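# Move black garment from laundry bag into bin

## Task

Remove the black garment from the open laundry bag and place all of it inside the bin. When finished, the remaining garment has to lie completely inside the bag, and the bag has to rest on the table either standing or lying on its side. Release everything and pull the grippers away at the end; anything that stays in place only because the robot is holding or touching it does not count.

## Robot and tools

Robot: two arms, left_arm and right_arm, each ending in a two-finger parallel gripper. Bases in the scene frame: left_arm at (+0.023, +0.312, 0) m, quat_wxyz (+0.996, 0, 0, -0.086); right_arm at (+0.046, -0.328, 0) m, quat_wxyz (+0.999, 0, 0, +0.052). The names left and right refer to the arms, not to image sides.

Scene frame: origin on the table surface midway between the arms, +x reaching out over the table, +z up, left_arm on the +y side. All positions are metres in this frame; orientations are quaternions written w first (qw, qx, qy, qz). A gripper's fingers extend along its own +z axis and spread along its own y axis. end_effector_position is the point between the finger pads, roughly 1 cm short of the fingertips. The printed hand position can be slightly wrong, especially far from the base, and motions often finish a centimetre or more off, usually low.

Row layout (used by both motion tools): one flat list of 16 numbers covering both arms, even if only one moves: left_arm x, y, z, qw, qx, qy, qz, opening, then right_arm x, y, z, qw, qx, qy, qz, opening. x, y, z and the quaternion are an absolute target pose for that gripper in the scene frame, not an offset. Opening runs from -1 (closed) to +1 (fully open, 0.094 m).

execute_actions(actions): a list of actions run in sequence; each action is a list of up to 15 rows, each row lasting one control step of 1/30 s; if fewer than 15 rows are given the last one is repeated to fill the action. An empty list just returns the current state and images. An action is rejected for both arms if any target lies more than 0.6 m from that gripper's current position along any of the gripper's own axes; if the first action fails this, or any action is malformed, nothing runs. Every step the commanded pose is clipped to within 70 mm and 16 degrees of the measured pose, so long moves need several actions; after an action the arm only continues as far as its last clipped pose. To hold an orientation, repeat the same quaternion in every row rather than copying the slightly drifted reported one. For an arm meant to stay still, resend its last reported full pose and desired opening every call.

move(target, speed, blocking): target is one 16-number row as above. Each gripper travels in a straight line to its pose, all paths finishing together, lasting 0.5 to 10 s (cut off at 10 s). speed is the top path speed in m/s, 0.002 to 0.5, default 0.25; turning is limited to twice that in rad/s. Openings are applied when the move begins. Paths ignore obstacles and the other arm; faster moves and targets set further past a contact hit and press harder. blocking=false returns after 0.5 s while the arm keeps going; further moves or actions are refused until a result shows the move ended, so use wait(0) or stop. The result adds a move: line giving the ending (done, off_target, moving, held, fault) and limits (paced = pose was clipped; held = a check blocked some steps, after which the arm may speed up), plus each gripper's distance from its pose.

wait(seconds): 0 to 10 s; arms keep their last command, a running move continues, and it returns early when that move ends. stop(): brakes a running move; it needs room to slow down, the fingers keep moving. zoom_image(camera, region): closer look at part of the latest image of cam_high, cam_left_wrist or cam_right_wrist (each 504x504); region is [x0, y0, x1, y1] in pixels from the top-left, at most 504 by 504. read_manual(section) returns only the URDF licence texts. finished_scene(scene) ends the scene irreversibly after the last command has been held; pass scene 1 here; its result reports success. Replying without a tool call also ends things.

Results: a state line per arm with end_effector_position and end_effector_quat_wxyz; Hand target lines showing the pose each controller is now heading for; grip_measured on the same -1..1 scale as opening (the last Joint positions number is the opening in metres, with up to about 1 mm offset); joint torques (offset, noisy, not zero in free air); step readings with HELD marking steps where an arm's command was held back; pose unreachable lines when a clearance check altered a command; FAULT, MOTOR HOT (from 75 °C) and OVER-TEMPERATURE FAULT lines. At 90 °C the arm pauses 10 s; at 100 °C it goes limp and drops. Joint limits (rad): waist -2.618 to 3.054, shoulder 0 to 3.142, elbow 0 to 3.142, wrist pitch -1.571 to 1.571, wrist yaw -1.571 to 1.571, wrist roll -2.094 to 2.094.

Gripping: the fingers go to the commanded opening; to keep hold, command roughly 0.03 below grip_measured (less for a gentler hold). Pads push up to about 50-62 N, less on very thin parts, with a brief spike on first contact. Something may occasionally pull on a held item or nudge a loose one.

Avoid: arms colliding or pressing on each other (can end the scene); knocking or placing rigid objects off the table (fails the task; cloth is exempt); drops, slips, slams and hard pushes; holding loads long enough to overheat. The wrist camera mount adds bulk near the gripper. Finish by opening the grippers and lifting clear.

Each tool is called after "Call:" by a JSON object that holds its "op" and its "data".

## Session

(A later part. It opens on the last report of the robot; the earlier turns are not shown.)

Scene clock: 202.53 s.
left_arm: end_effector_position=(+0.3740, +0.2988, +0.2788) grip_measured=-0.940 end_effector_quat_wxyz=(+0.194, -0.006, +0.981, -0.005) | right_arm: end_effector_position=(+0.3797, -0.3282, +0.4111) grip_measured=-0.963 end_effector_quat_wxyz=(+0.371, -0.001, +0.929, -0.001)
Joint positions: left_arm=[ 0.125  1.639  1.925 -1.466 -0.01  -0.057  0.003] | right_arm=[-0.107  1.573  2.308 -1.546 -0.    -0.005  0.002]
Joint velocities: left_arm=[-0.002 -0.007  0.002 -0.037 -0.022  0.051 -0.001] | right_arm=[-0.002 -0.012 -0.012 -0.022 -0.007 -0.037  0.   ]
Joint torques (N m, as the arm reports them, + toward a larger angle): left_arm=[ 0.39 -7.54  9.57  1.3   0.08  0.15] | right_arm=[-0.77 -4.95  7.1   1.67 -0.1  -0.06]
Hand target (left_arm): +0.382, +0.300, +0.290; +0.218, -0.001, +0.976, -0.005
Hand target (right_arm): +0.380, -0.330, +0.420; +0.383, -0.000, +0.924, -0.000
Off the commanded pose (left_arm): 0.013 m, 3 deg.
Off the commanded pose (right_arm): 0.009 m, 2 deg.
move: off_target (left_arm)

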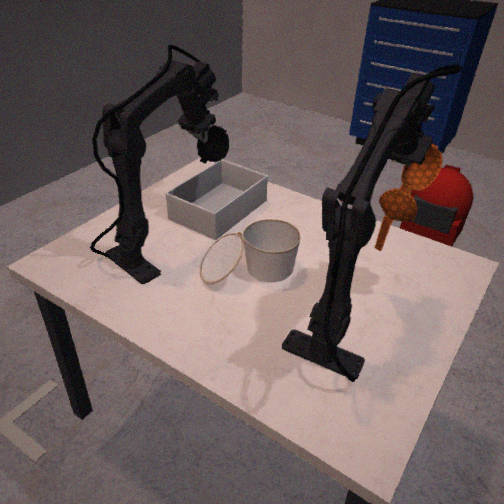

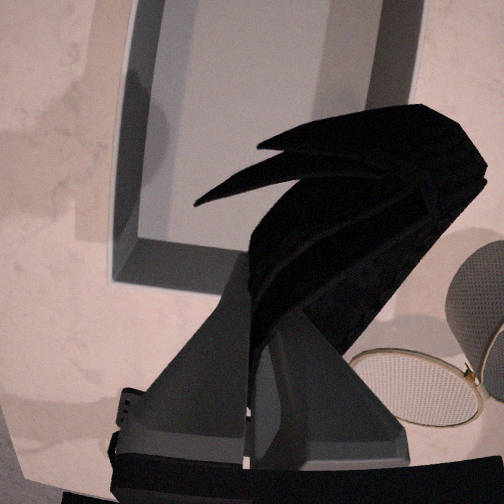

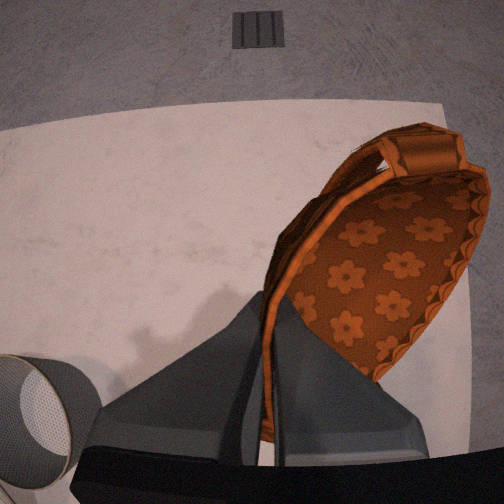

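Lower left; bring right back over bag (shifted ~1.5 cm).

Call:
{"op": "move", "data": {"target": [0.39,0.315,0.07,0.05,0,1,0,-1, 0.235,-0.022,0.43,0.328,-0.476,0.792,0.197,-1], "speed": 0.15}}

Call:
{"op": "move", "data": {"target": [0.39,0.315,0.07,0.05,0,1,0,0, 0.235,-0.022,0.36,0.28,-0.487,0.81,0.168,-1], "speed": 0.06}}

Call:
{"op": "zoom_image", "data": {"camera": "cam_high", "region": [160, 110, 340, 290]}}

Scene clock: 211.33 s.
left_arm: end_effector_position=(+0.3857, +0.3133, +0.0733) grip_measured=-0.940 end_effector_quat_wxyz=(+0.047, -0.002, +0.999, +0.003) | right_arm: end_effector_position=(+0.2328, -0.0290, +0.4199) grip_measured=-0.963 end_effector_quat_wxyz=(+0.324, -0.464, +0.799, +0.204)
Joint positions: left_arm=[ 0.168  1.848  1.4   -1.029 -0.006 -0.006  0.003] | right_arm=[ 0.864  1.662  2.436 -1.562 -0.085 -0.05   0.002]
Joint velocities: left_arm=[ 0.007 -0.012 -0.012 -0.022  0.007  0.007 -0.   ] | right_arm=[-0.022 -0.012  0.017  0.051 -0.007 -0.095  0.   ]
Joint torques (N m, as the arm reports them, + toward a larger angle): left_arm=[  0.63 -10.24   6.02   0.72   0.11   0.11] | right_arm=[ 0.5  -6.24  6.74  1.67 -0.16 -0.08]
Hand target (left_arm): +0.387, +0.315, +0.070; +0.050, -0.000, +0.999, -0.001
Hand target (right_arm): +0.228, -0.029, +0.430; +0.335, -0.468, +0.789, +0.214
Off the commanded pose (left_arm): 0.006 m, 1 deg.
Off the commanded pose (right_arm): 0.012 m, 2 deg.
joint sent to its limit (right arm) — the command would take joint 4 (wrist pitch) past its lower limit, so that joint was sent only as far as its limit.
move: off_target (right_arm)

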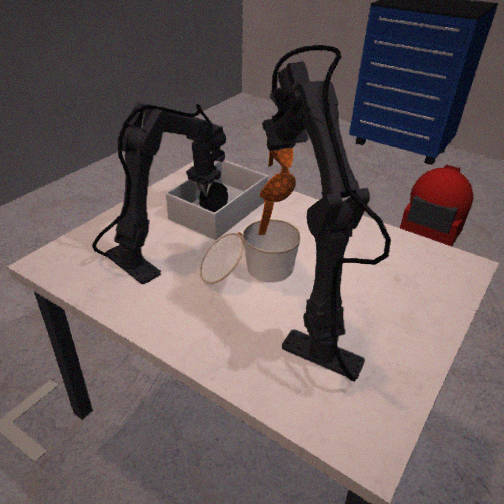

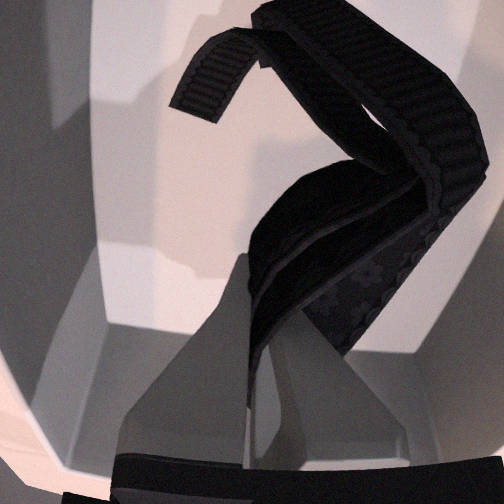

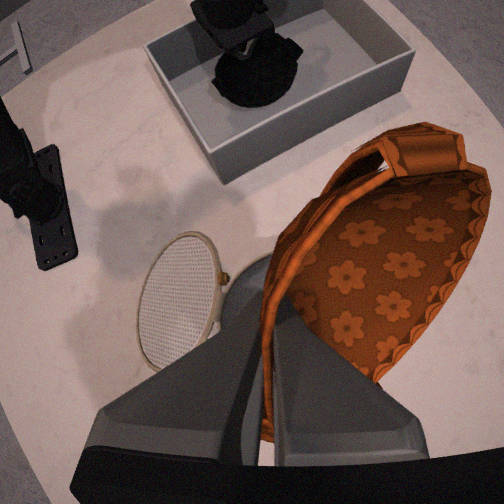

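Scene clock: 212.83 s.
left_arm: end_effector_position=(+0.3858, +0.3133, +0.0733) grip_measured=-0.003 end_effector_quat_wxyz=(+0.047, -0.001, +0.999, +0.003) | right_arm: end_effector_position=(+0.2379, -0.0201, +0.3494) grip_measured=-0.963 end_effector_quat_wxyz=(+0.257, -0.485, +0.820, +0.162)
Joint positions: left_arm=[ 0.168  1.848  1.4   -1.029 -0.006 -0.006  0.047] | right_arm=[ 0.874  1.62   2.118 -1.454 -0.069 -0.068  0.002]
Joint velocities: left_arm=[-0.002 -0.002  0.002 -0.037 -0.022  0.007  0.   ] | right_arm=[-0.017 -0.002 -0.012  0.051 -0.022  0.022  0.   ]
Joint torques (N m, as the arm reports them, + toward a larger angle): left_arm=[ 0.8  -9.4   7.13  0.68  0.12  0.1 ] | right_arm=[ 0.61 -9.71  4.45  1.76  0.05 -0.08]
Hand target (left_arm): +0.390, +0.315, +0.070; +0.050, -0.000, +0.999, +0.000
Hand target (right_arm): +0.236, -0.021, +0.360; +0.279, -0.486, +0.811, +0.169
Off the commanded pose (left_arm): 0.006 m, 0 deg.
Off the commanded pose (right_arm): 0.011 m, 3 deg.
move: off_target (right_arm)

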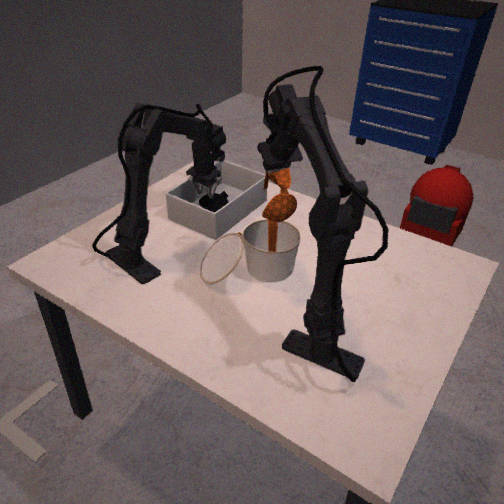

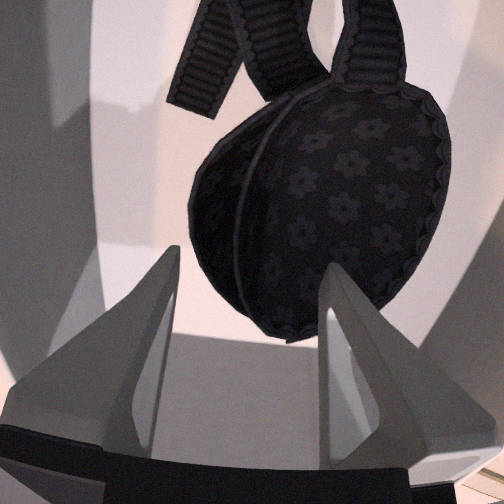

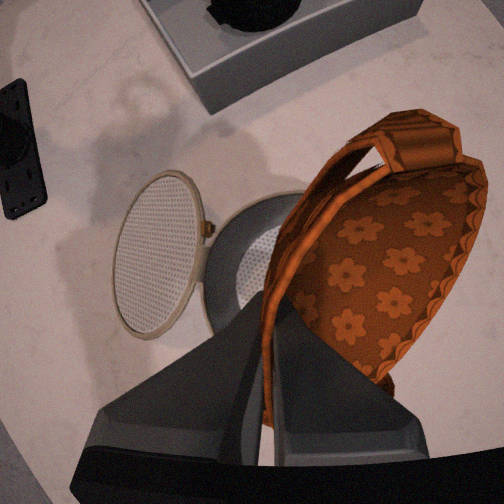

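Region (160, 110, 340, 290) of cam_high's 504x504 image, scaled by 2.800, with more detail than that image has.

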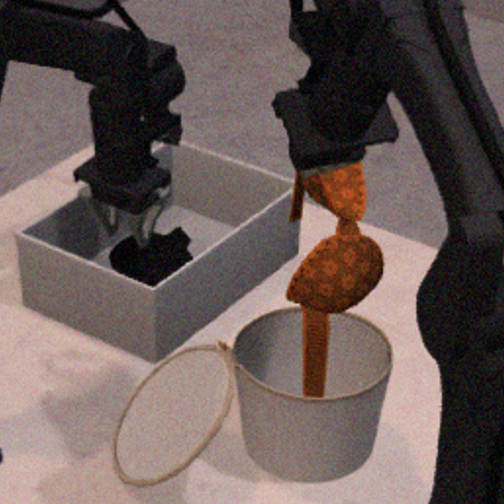

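Call:
{"op": "move", "data": {"target": [0.36,0.33,0.22,0.1,0,1,0,0, 0.228,-0.008,0.26,0.222,-0.497,0.828,0.133,-1], "speed": 0.08}}

Call:
{"op": "zoom_image", "data": {"camera": "cam_high", "region": [160, 110, 340, 290]}}

Scene clock: 217.63 s.
left_arm: end_effector_position=(+0.3630, +0.3287, +0.2044) grip_measured=-0.003 end_effector_quat_wxyz=(+0.080, -0.001, +0.997, +0.002) | right_arm: end_effector_position=(+0.2296, -0.0077, +0.2500) grip_measured=-0.963 end_effector_quat_wxyz=(+0.200, -0.498, +0.834, +0.126)
Joint positions: left_arm=[ 0.218  1.715  1.755 -1.45   0.003  0.044  0.047] | right_arm=[ 0.929  1.567  1.683 -1.211 -0.032 -0.036  0.002]
Joint velocities: left_arm=[-0.002 -0.017  0.007 -0.095  0.051  0.022 -0.   ] | right_arm=[-0.017 -0.017 -0.002 -0.037  0.007 -0.037  0.001]
Joint torques (N m, as the arm reports them, + toward a larger angle): left_arm=[  0.6  -11.03   9.33   0.48   0.15   0.17] | right_arm=[  0.61 -10.14   5.66   1.51   0.09   0.03]
Hand target (left_arm): +0.362, +0.330, +0.220; +0.100, +0.000, +0.995, -0.000
Hand target (right_arm): +0.229, -0.007, +0.260; +0.221, -0.496, +0.829, +0.134
Off the commanded pose (left_arm): 0.016 m, 2 deg.
Off the commanded pose (right_arm): 0.010 m, 3 deg.
move: off_target (left_arm, right_arm)

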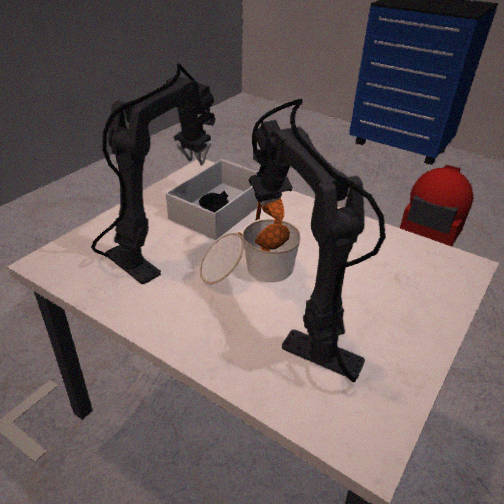

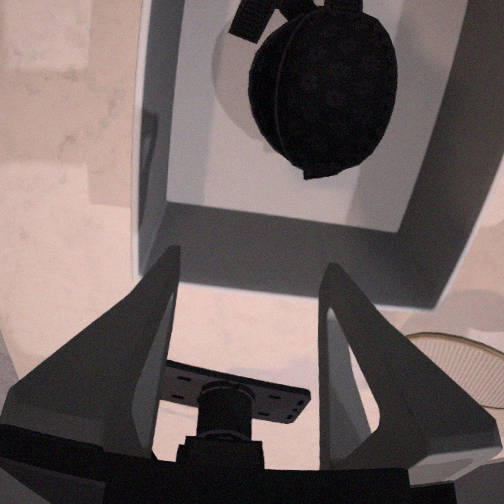

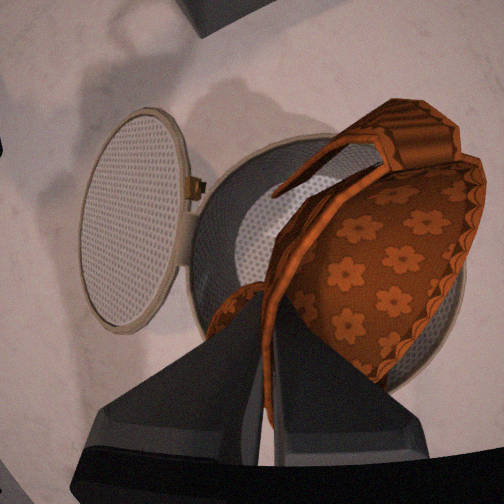

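Region (160, 110, 340, 290) of cam_high's 504x504 image, scaled by 2.800, with more detail than that image has.

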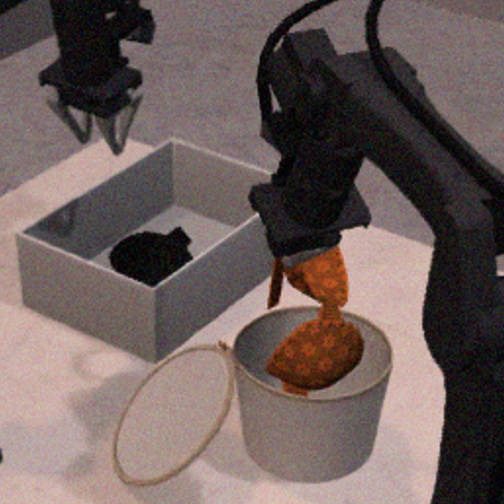

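Shift back so the second strap enters.

Call:
{"op": "move", "data": {"target": [0.2,0.35,0.2,0.3,0,0.95,0,0, 0.225,-0.035,0.19,0.11,-0.51,0.85,0.065,-1], "speed": 0.08}}

Call:
{"op": "zoom_image", "data": {"camera": "cam_high", "region": [200, 150, 340, 290]}}

Scene clock: 224.60 s.
left_arm: end_effector_position=(+0.2058, +0.3546, +0.2044) grip_measured=-0.003 end_effector_quat_wxyz=(+0.304, -0.004, +0.953, +0.004) | right_arm: end_effector_position=(+0.2245, -0.0280, +0.1915) grip_measured=-0.963 end_effector_quat_wxyz=(+0.114, -0.511, +0.849, +0.074)
Joint positions: left_arm=[ 0.634  0.739  0.96  -1.221  0.252  0.379  0.047] | right_arm=[ 0.915  1.627  1.581 -1.253 -0.027 -0.06   0.002]
Joint velocities: left_arm=[-0.002 -0.007 -0.007 -0.022  0.022 -0.051 -0.   ] | right_arm=[ 0.012 -0.007 -0.007  0.007 -0.022 -0.022 -0.001]
Joint torques (N m, as the arm reports them, + toward a larger angle): left_arm=[ 0.63 -0.75  5.62  1.27  0.31  0.13] | right_arm=[-0.68 -8.08  5.52  0.86  0.09 -0.06]
Hand target (left_arm): +0.201, +0.351, +0.201; +0.302, -0.000, +0.953, -0.002
Hand target (right_arm): +0.226, -0.034, +0.189; +0.110, -0.509, +0.851, +0.066
Off the commanded pose (left_arm): 0.009 m, 1 deg.
Off the commanded pose (right_arm): 0.007 m, 1 deg.
move: done

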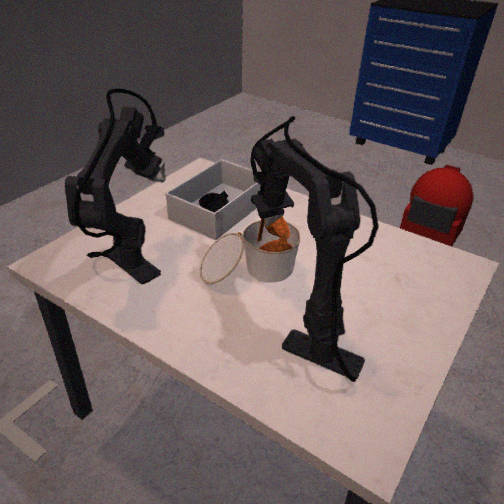

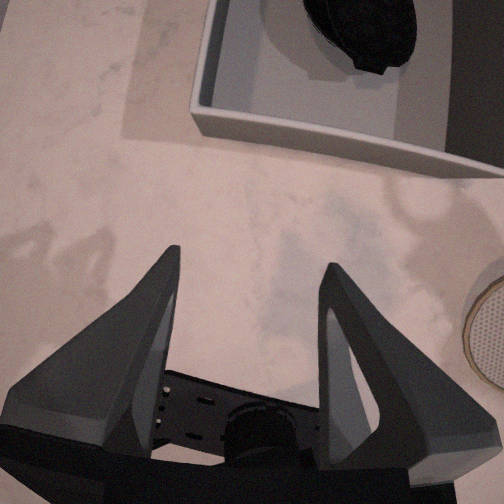

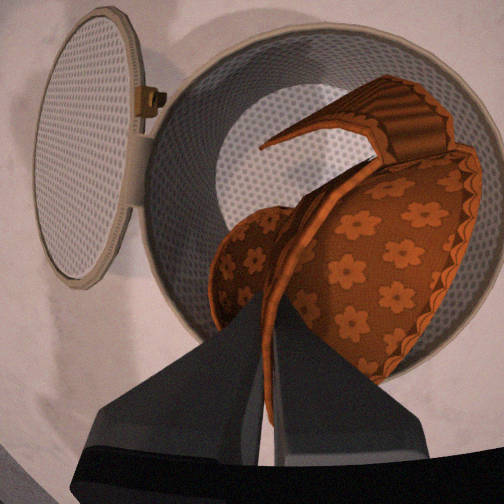

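Region (200, 150, 340, 290) of cam_high's 504x504 image, scaled by 3.600, with more detail than that image has.

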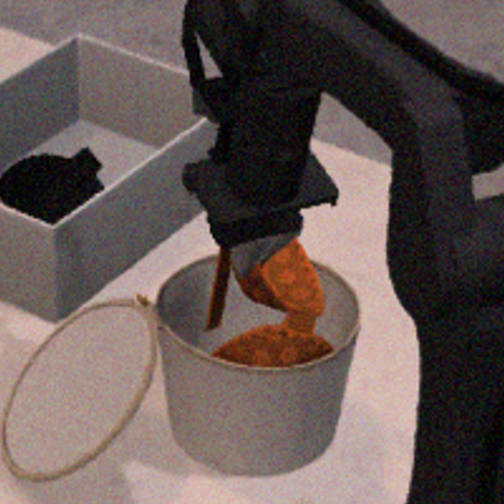

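Call:
{"op": "move", "data": {"target": [0.2,0.35,0.2,0.3,0,0.95,0,0, 0.232,-0.025,0.06,0,-0.515,0.857,0,-1], "speed": 0.06}}

Call:
{"op": "move", "data": {"target": [0.2,0.35,0.2,0.3,0,0.95,0,0, 0.232,-0.025,0.06,0,-0.515,0.857,0,-0.4]}}

Call:
{"op": "move", "data": {"target": [0.2,0.35,0.2,0.3,0,0.95,0,0, 0.232,-0.03,0.21,0.05,-0.515,0.857,0.03,-0.4], "speed": 0.1}}

Call:
{"op": "zoom_image", "data": {"camera": "cam_high", "region": [200, 150, 340, 290]}}

Scene clock: 232.67 s.
left_arm: end_effector_position=(+0.2057, +0.3542, +0.2044) grip_measured=-0.003 end_effector_quat_wxyz=(+0.304, -0.002, +0.953, +0.003) | right_arm: end_effector_position=(+0.2305, -0.0228, +0.0594) grip_measured=-0.963 end_effector_quat_wxyz=(-0.010, -0.514, +0.858, +0.002)
Joint positions: left_arm=[ 0.634  0.739  0.96  -1.222  0.254  0.382  0.047] | right_arm=[ 0.915  1.938  1.47  -1.118 -0.013 -0.06   0.002]
Joint velocities: left_arm=[-0.012  0.012 -0.022 -0.022  0.081 -0.037 -0.001] | right_arm=[-0.012  0.002 -0.017  0.007  0.007 -0.051 -0.   ]
Joint torques (N m, as the arm reports them, + toward a larger angle): left_arm=[-0.49 -1.47  5.31  1.27  0.19  0.04] | right_arm=[ -0.12 -11.1    4.68   0.64   0.09  -0.01]
Hand target (left_arm): +0.200, +0.350, +0.200; +0.301, +0.000, +0.954, +0.000
Hand target (right_arm): +0.234, -0.022, +0.059; -0.001, -0.513, +0.858, +0.001
Off the commanded pose (left_arm): 0.008 m, 1 deg.
Off the commanded pose (right_arm): 0.003 m, 1 deg.
move: done

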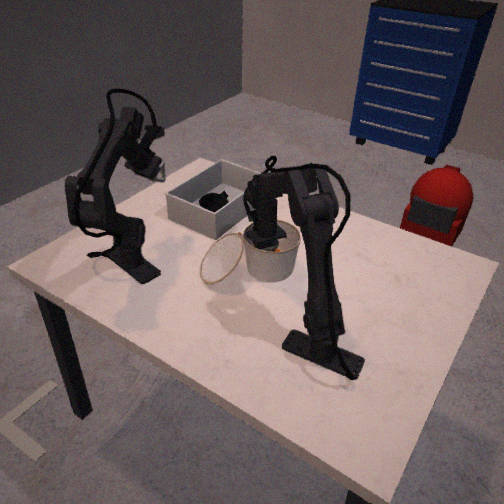

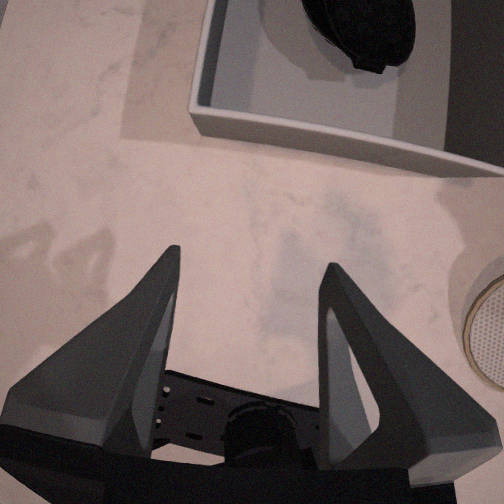

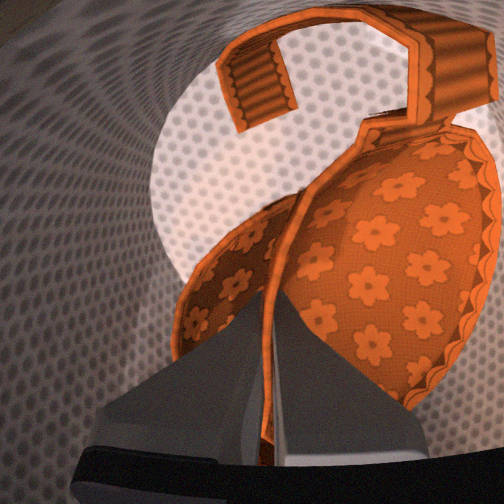

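Scene clock: 233.37 s.
left_arm: end_effector_position=(+0.2057, +0.3542, +0.2044) grip_measured=-0.003 end_effector_quat_wxyz=(+0.304, -0.002, +0.953, +0.003) | right_arm: end_effector_position=(+0.2300, -0.0251, +0.0566) grip_measured=-0.402 end_effector_quat_wxyz=(-0.012, -0.514, +0.858, -0.001)
Joint positions: left_arm=[ 0.634  0.739  0.96  -1.222  0.254  0.382  0.047] | right_arm=[ 0.915  1.938  1.458 -1.112 -0.009 -0.06   0.028]
Joint velocities: left_arm=[ 0.002  0.002  0.002 -0.022 -0.007 -0.007 -0.   ] | right_arm=[ 0.002 -0.002 -0.007  0.022 -0.051  0.007  0.001]
Joint torques (N m, as the arm reports them, + toward a larger angle): left_arm=[-0.22 -1.48  5.53  1.28  0.22  0.02] | right_arm=[ -0.05 -12.43   4.6    0.56   0.1   -0.04]
Hand target (left_arm): +0.200, +0.350, +0.200; +0.301, +0.000, +0.954, -0.000
Hand target (right_arm): +0.232, -0.025, +0.060; -0.000, -0.515, +0.857, -0.000
Off the commanded pose (left_arm): 0.008 m, 1 deg.
Off the commanded pose (right_arm): 0.004 m, 1 deg.
move: done

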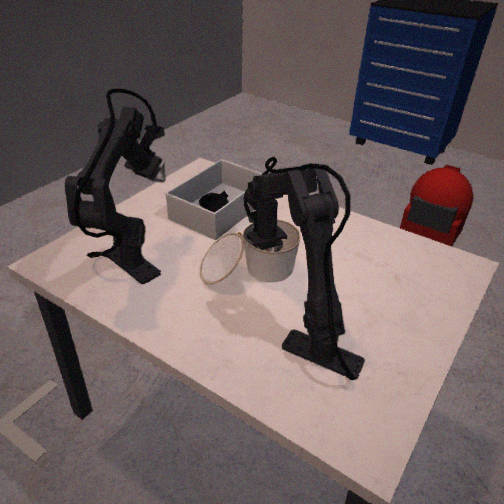

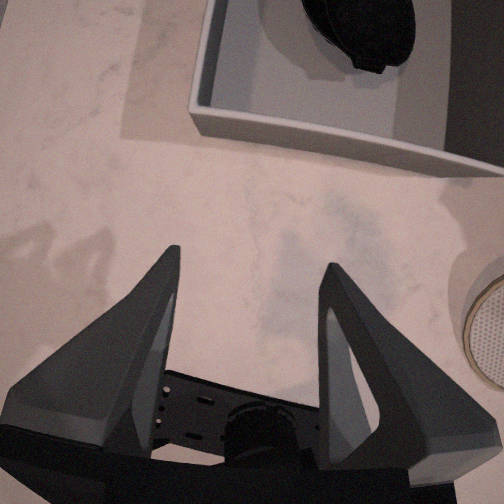

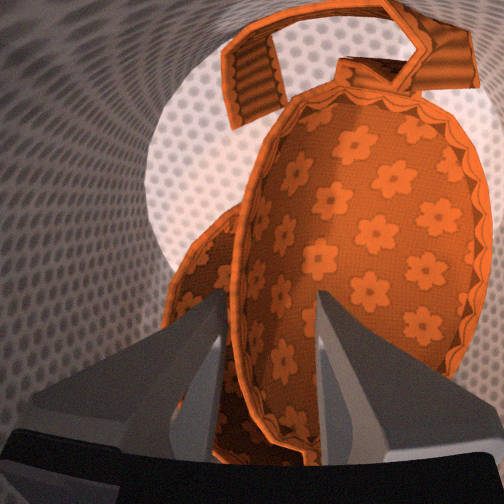

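Scene clock: 235.47 s.
left_arm: end_effector_position=(+0.2057, +0.3542, +0.2044) grip_measured=-0.003 end_effector_quat_wxyz=(+0.304, -0.002, +0.953, +0.003) | right_arm: end_effector_position=(+0.2271, -0.0322, +0.1954) grip_measured=-0.402 end_effector_quat_wxyz=(+0.032, -0.517, +0.855, +0.022)
Joint positions: left_arm=[ 0.634  0.739  0.96  -1.222  0.254  0.382  0.047] | right_arm=[ 0.911  1.819  1.855 -1.529 -0.009 -0.072  0.028]
Joint velocities: left_arm=[-0.012  0.002 -0.012 -0.022  0.037  0.022 -0.001] | right_arm=[-0.012 -0.007 -0.002 -0.037  0.051 -0.037 -0.   ]
Joint torques (N m, as the arm reports them, + toward a larger angle): left_arm=[-0.11 -1.62  5.61  1.31  0.23  0.05] | right_arm=[ -0.65 -11.49   8.48   0.51   0.01  -0.06]
Hand target (left_arm): +0.200, +0.350, +0.200; +0.301, +0.000, +0.954, -0.000
Hand target (right_arm): +0.230, -0.033, +0.210; +0.051, -0.515, +0.855, +0.029
Off the commanded pose (left_arm): 0.008 m, 1 deg.
Off the commanded pose (right_arm): 0.016 m, 2 deg.
move: off_target (right_arm)

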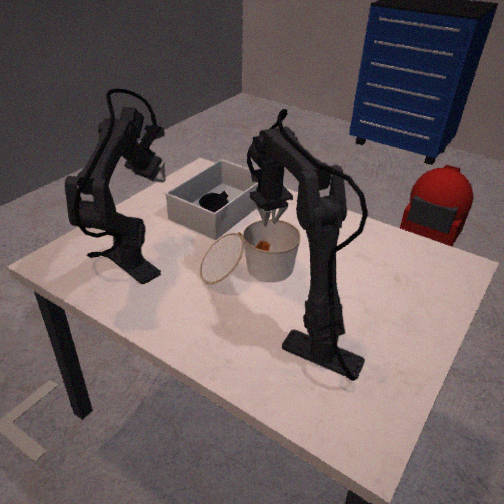

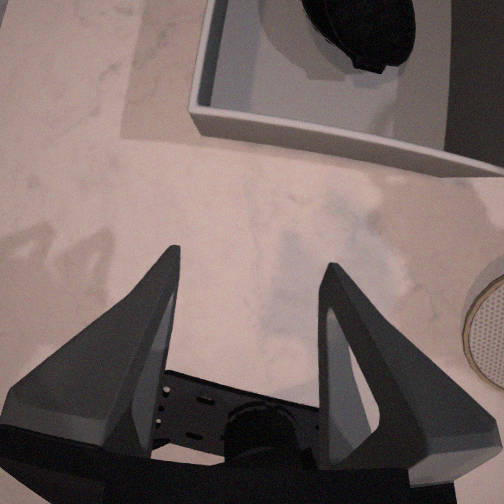

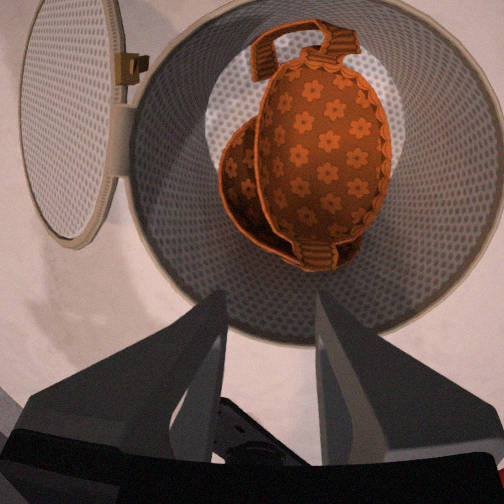

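Region (200, 150, 340, 290) of cam_high's 504x504 image, scaled by 3.600, with more detail than that image has.

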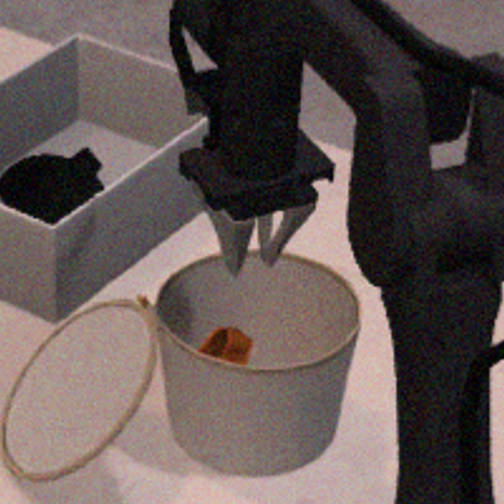

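Call:
{"op": "move", "data": {"target": [0.2,0.35,0.2,0.3,0,0.95,0,0, 0.25,-0.25,0.22,0.2,-0.2,0.95,0.04,-0.4]}}

Call:
{"op": "finished_scene", "data": {"scene": 1}}

Scene clock: 239.63 s.
left_arm: end_effector_position=(+0.2057, +0.3542, +0.2044) grip_measured=-0.003 end_effector_quat_wxyz=(+0.304, -0.002, +0.953, +0.003) | right_arm: end_effector_position=(+0.2539, -0.2508, +0.2189) grip_measured=-0.402 end_effector_quat_wxyz=(+0.199, -0.206, +0.958, +0.027)
Joint positions: left_arm=[ 0.634  0.739  0.96  -1.222  0.254  0.382  0.047] | right_arm=[ 0.251  1.061  1.221 -1.325  0.003 -0.069  0.028]
Joint velocities: left_arm=[ 0.012 -0.007 -0.022 -0.037  0.022  0.066 -0.001] | right_arm=[-0.002  0.007  0.002 -0.007 -0.051 -0.066  0.   ]
Joint torques (N m, as the arm reports them, + toward a larger angle): left_arm=[-0.43 -1.57  5.55  1.29  0.25  0.04] | right_arm=[-0.72 -3.49  4.93  1.38 -0.1  -0.06]
Hand target (left_arm): +0.200, +0.350, +0.200; +0.301, +0.000, +0.954, -0.000
Hand target (right_arm): +0.255, -0.250, +0.220; +0.210, -0.205, +0.955, +0.032
Off the commanded pose (left_arm): 0.008 m, 1 deg.
Off the commanded pose (right_arm): 0.004 m, 2 deg.
move: done

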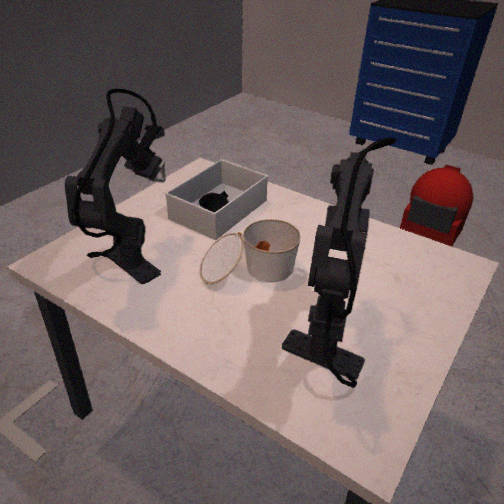

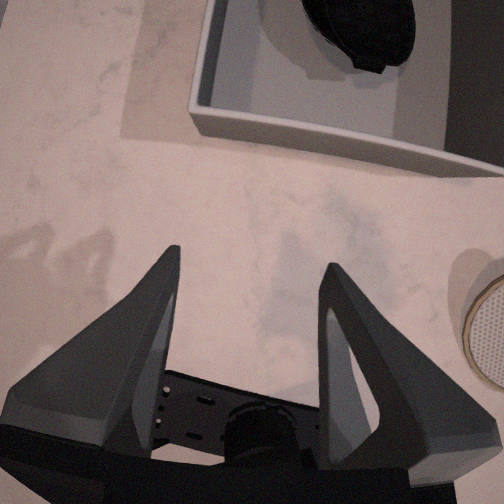

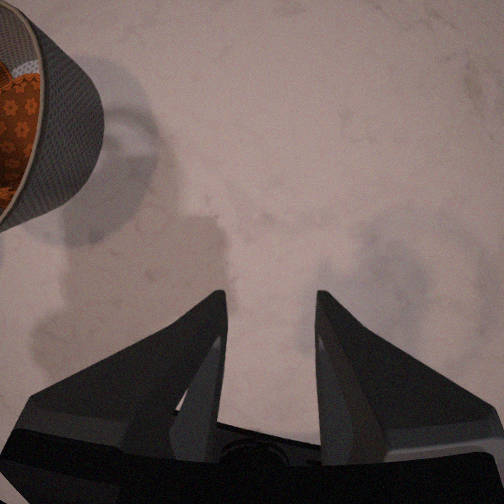

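The scene is finished: the task was done.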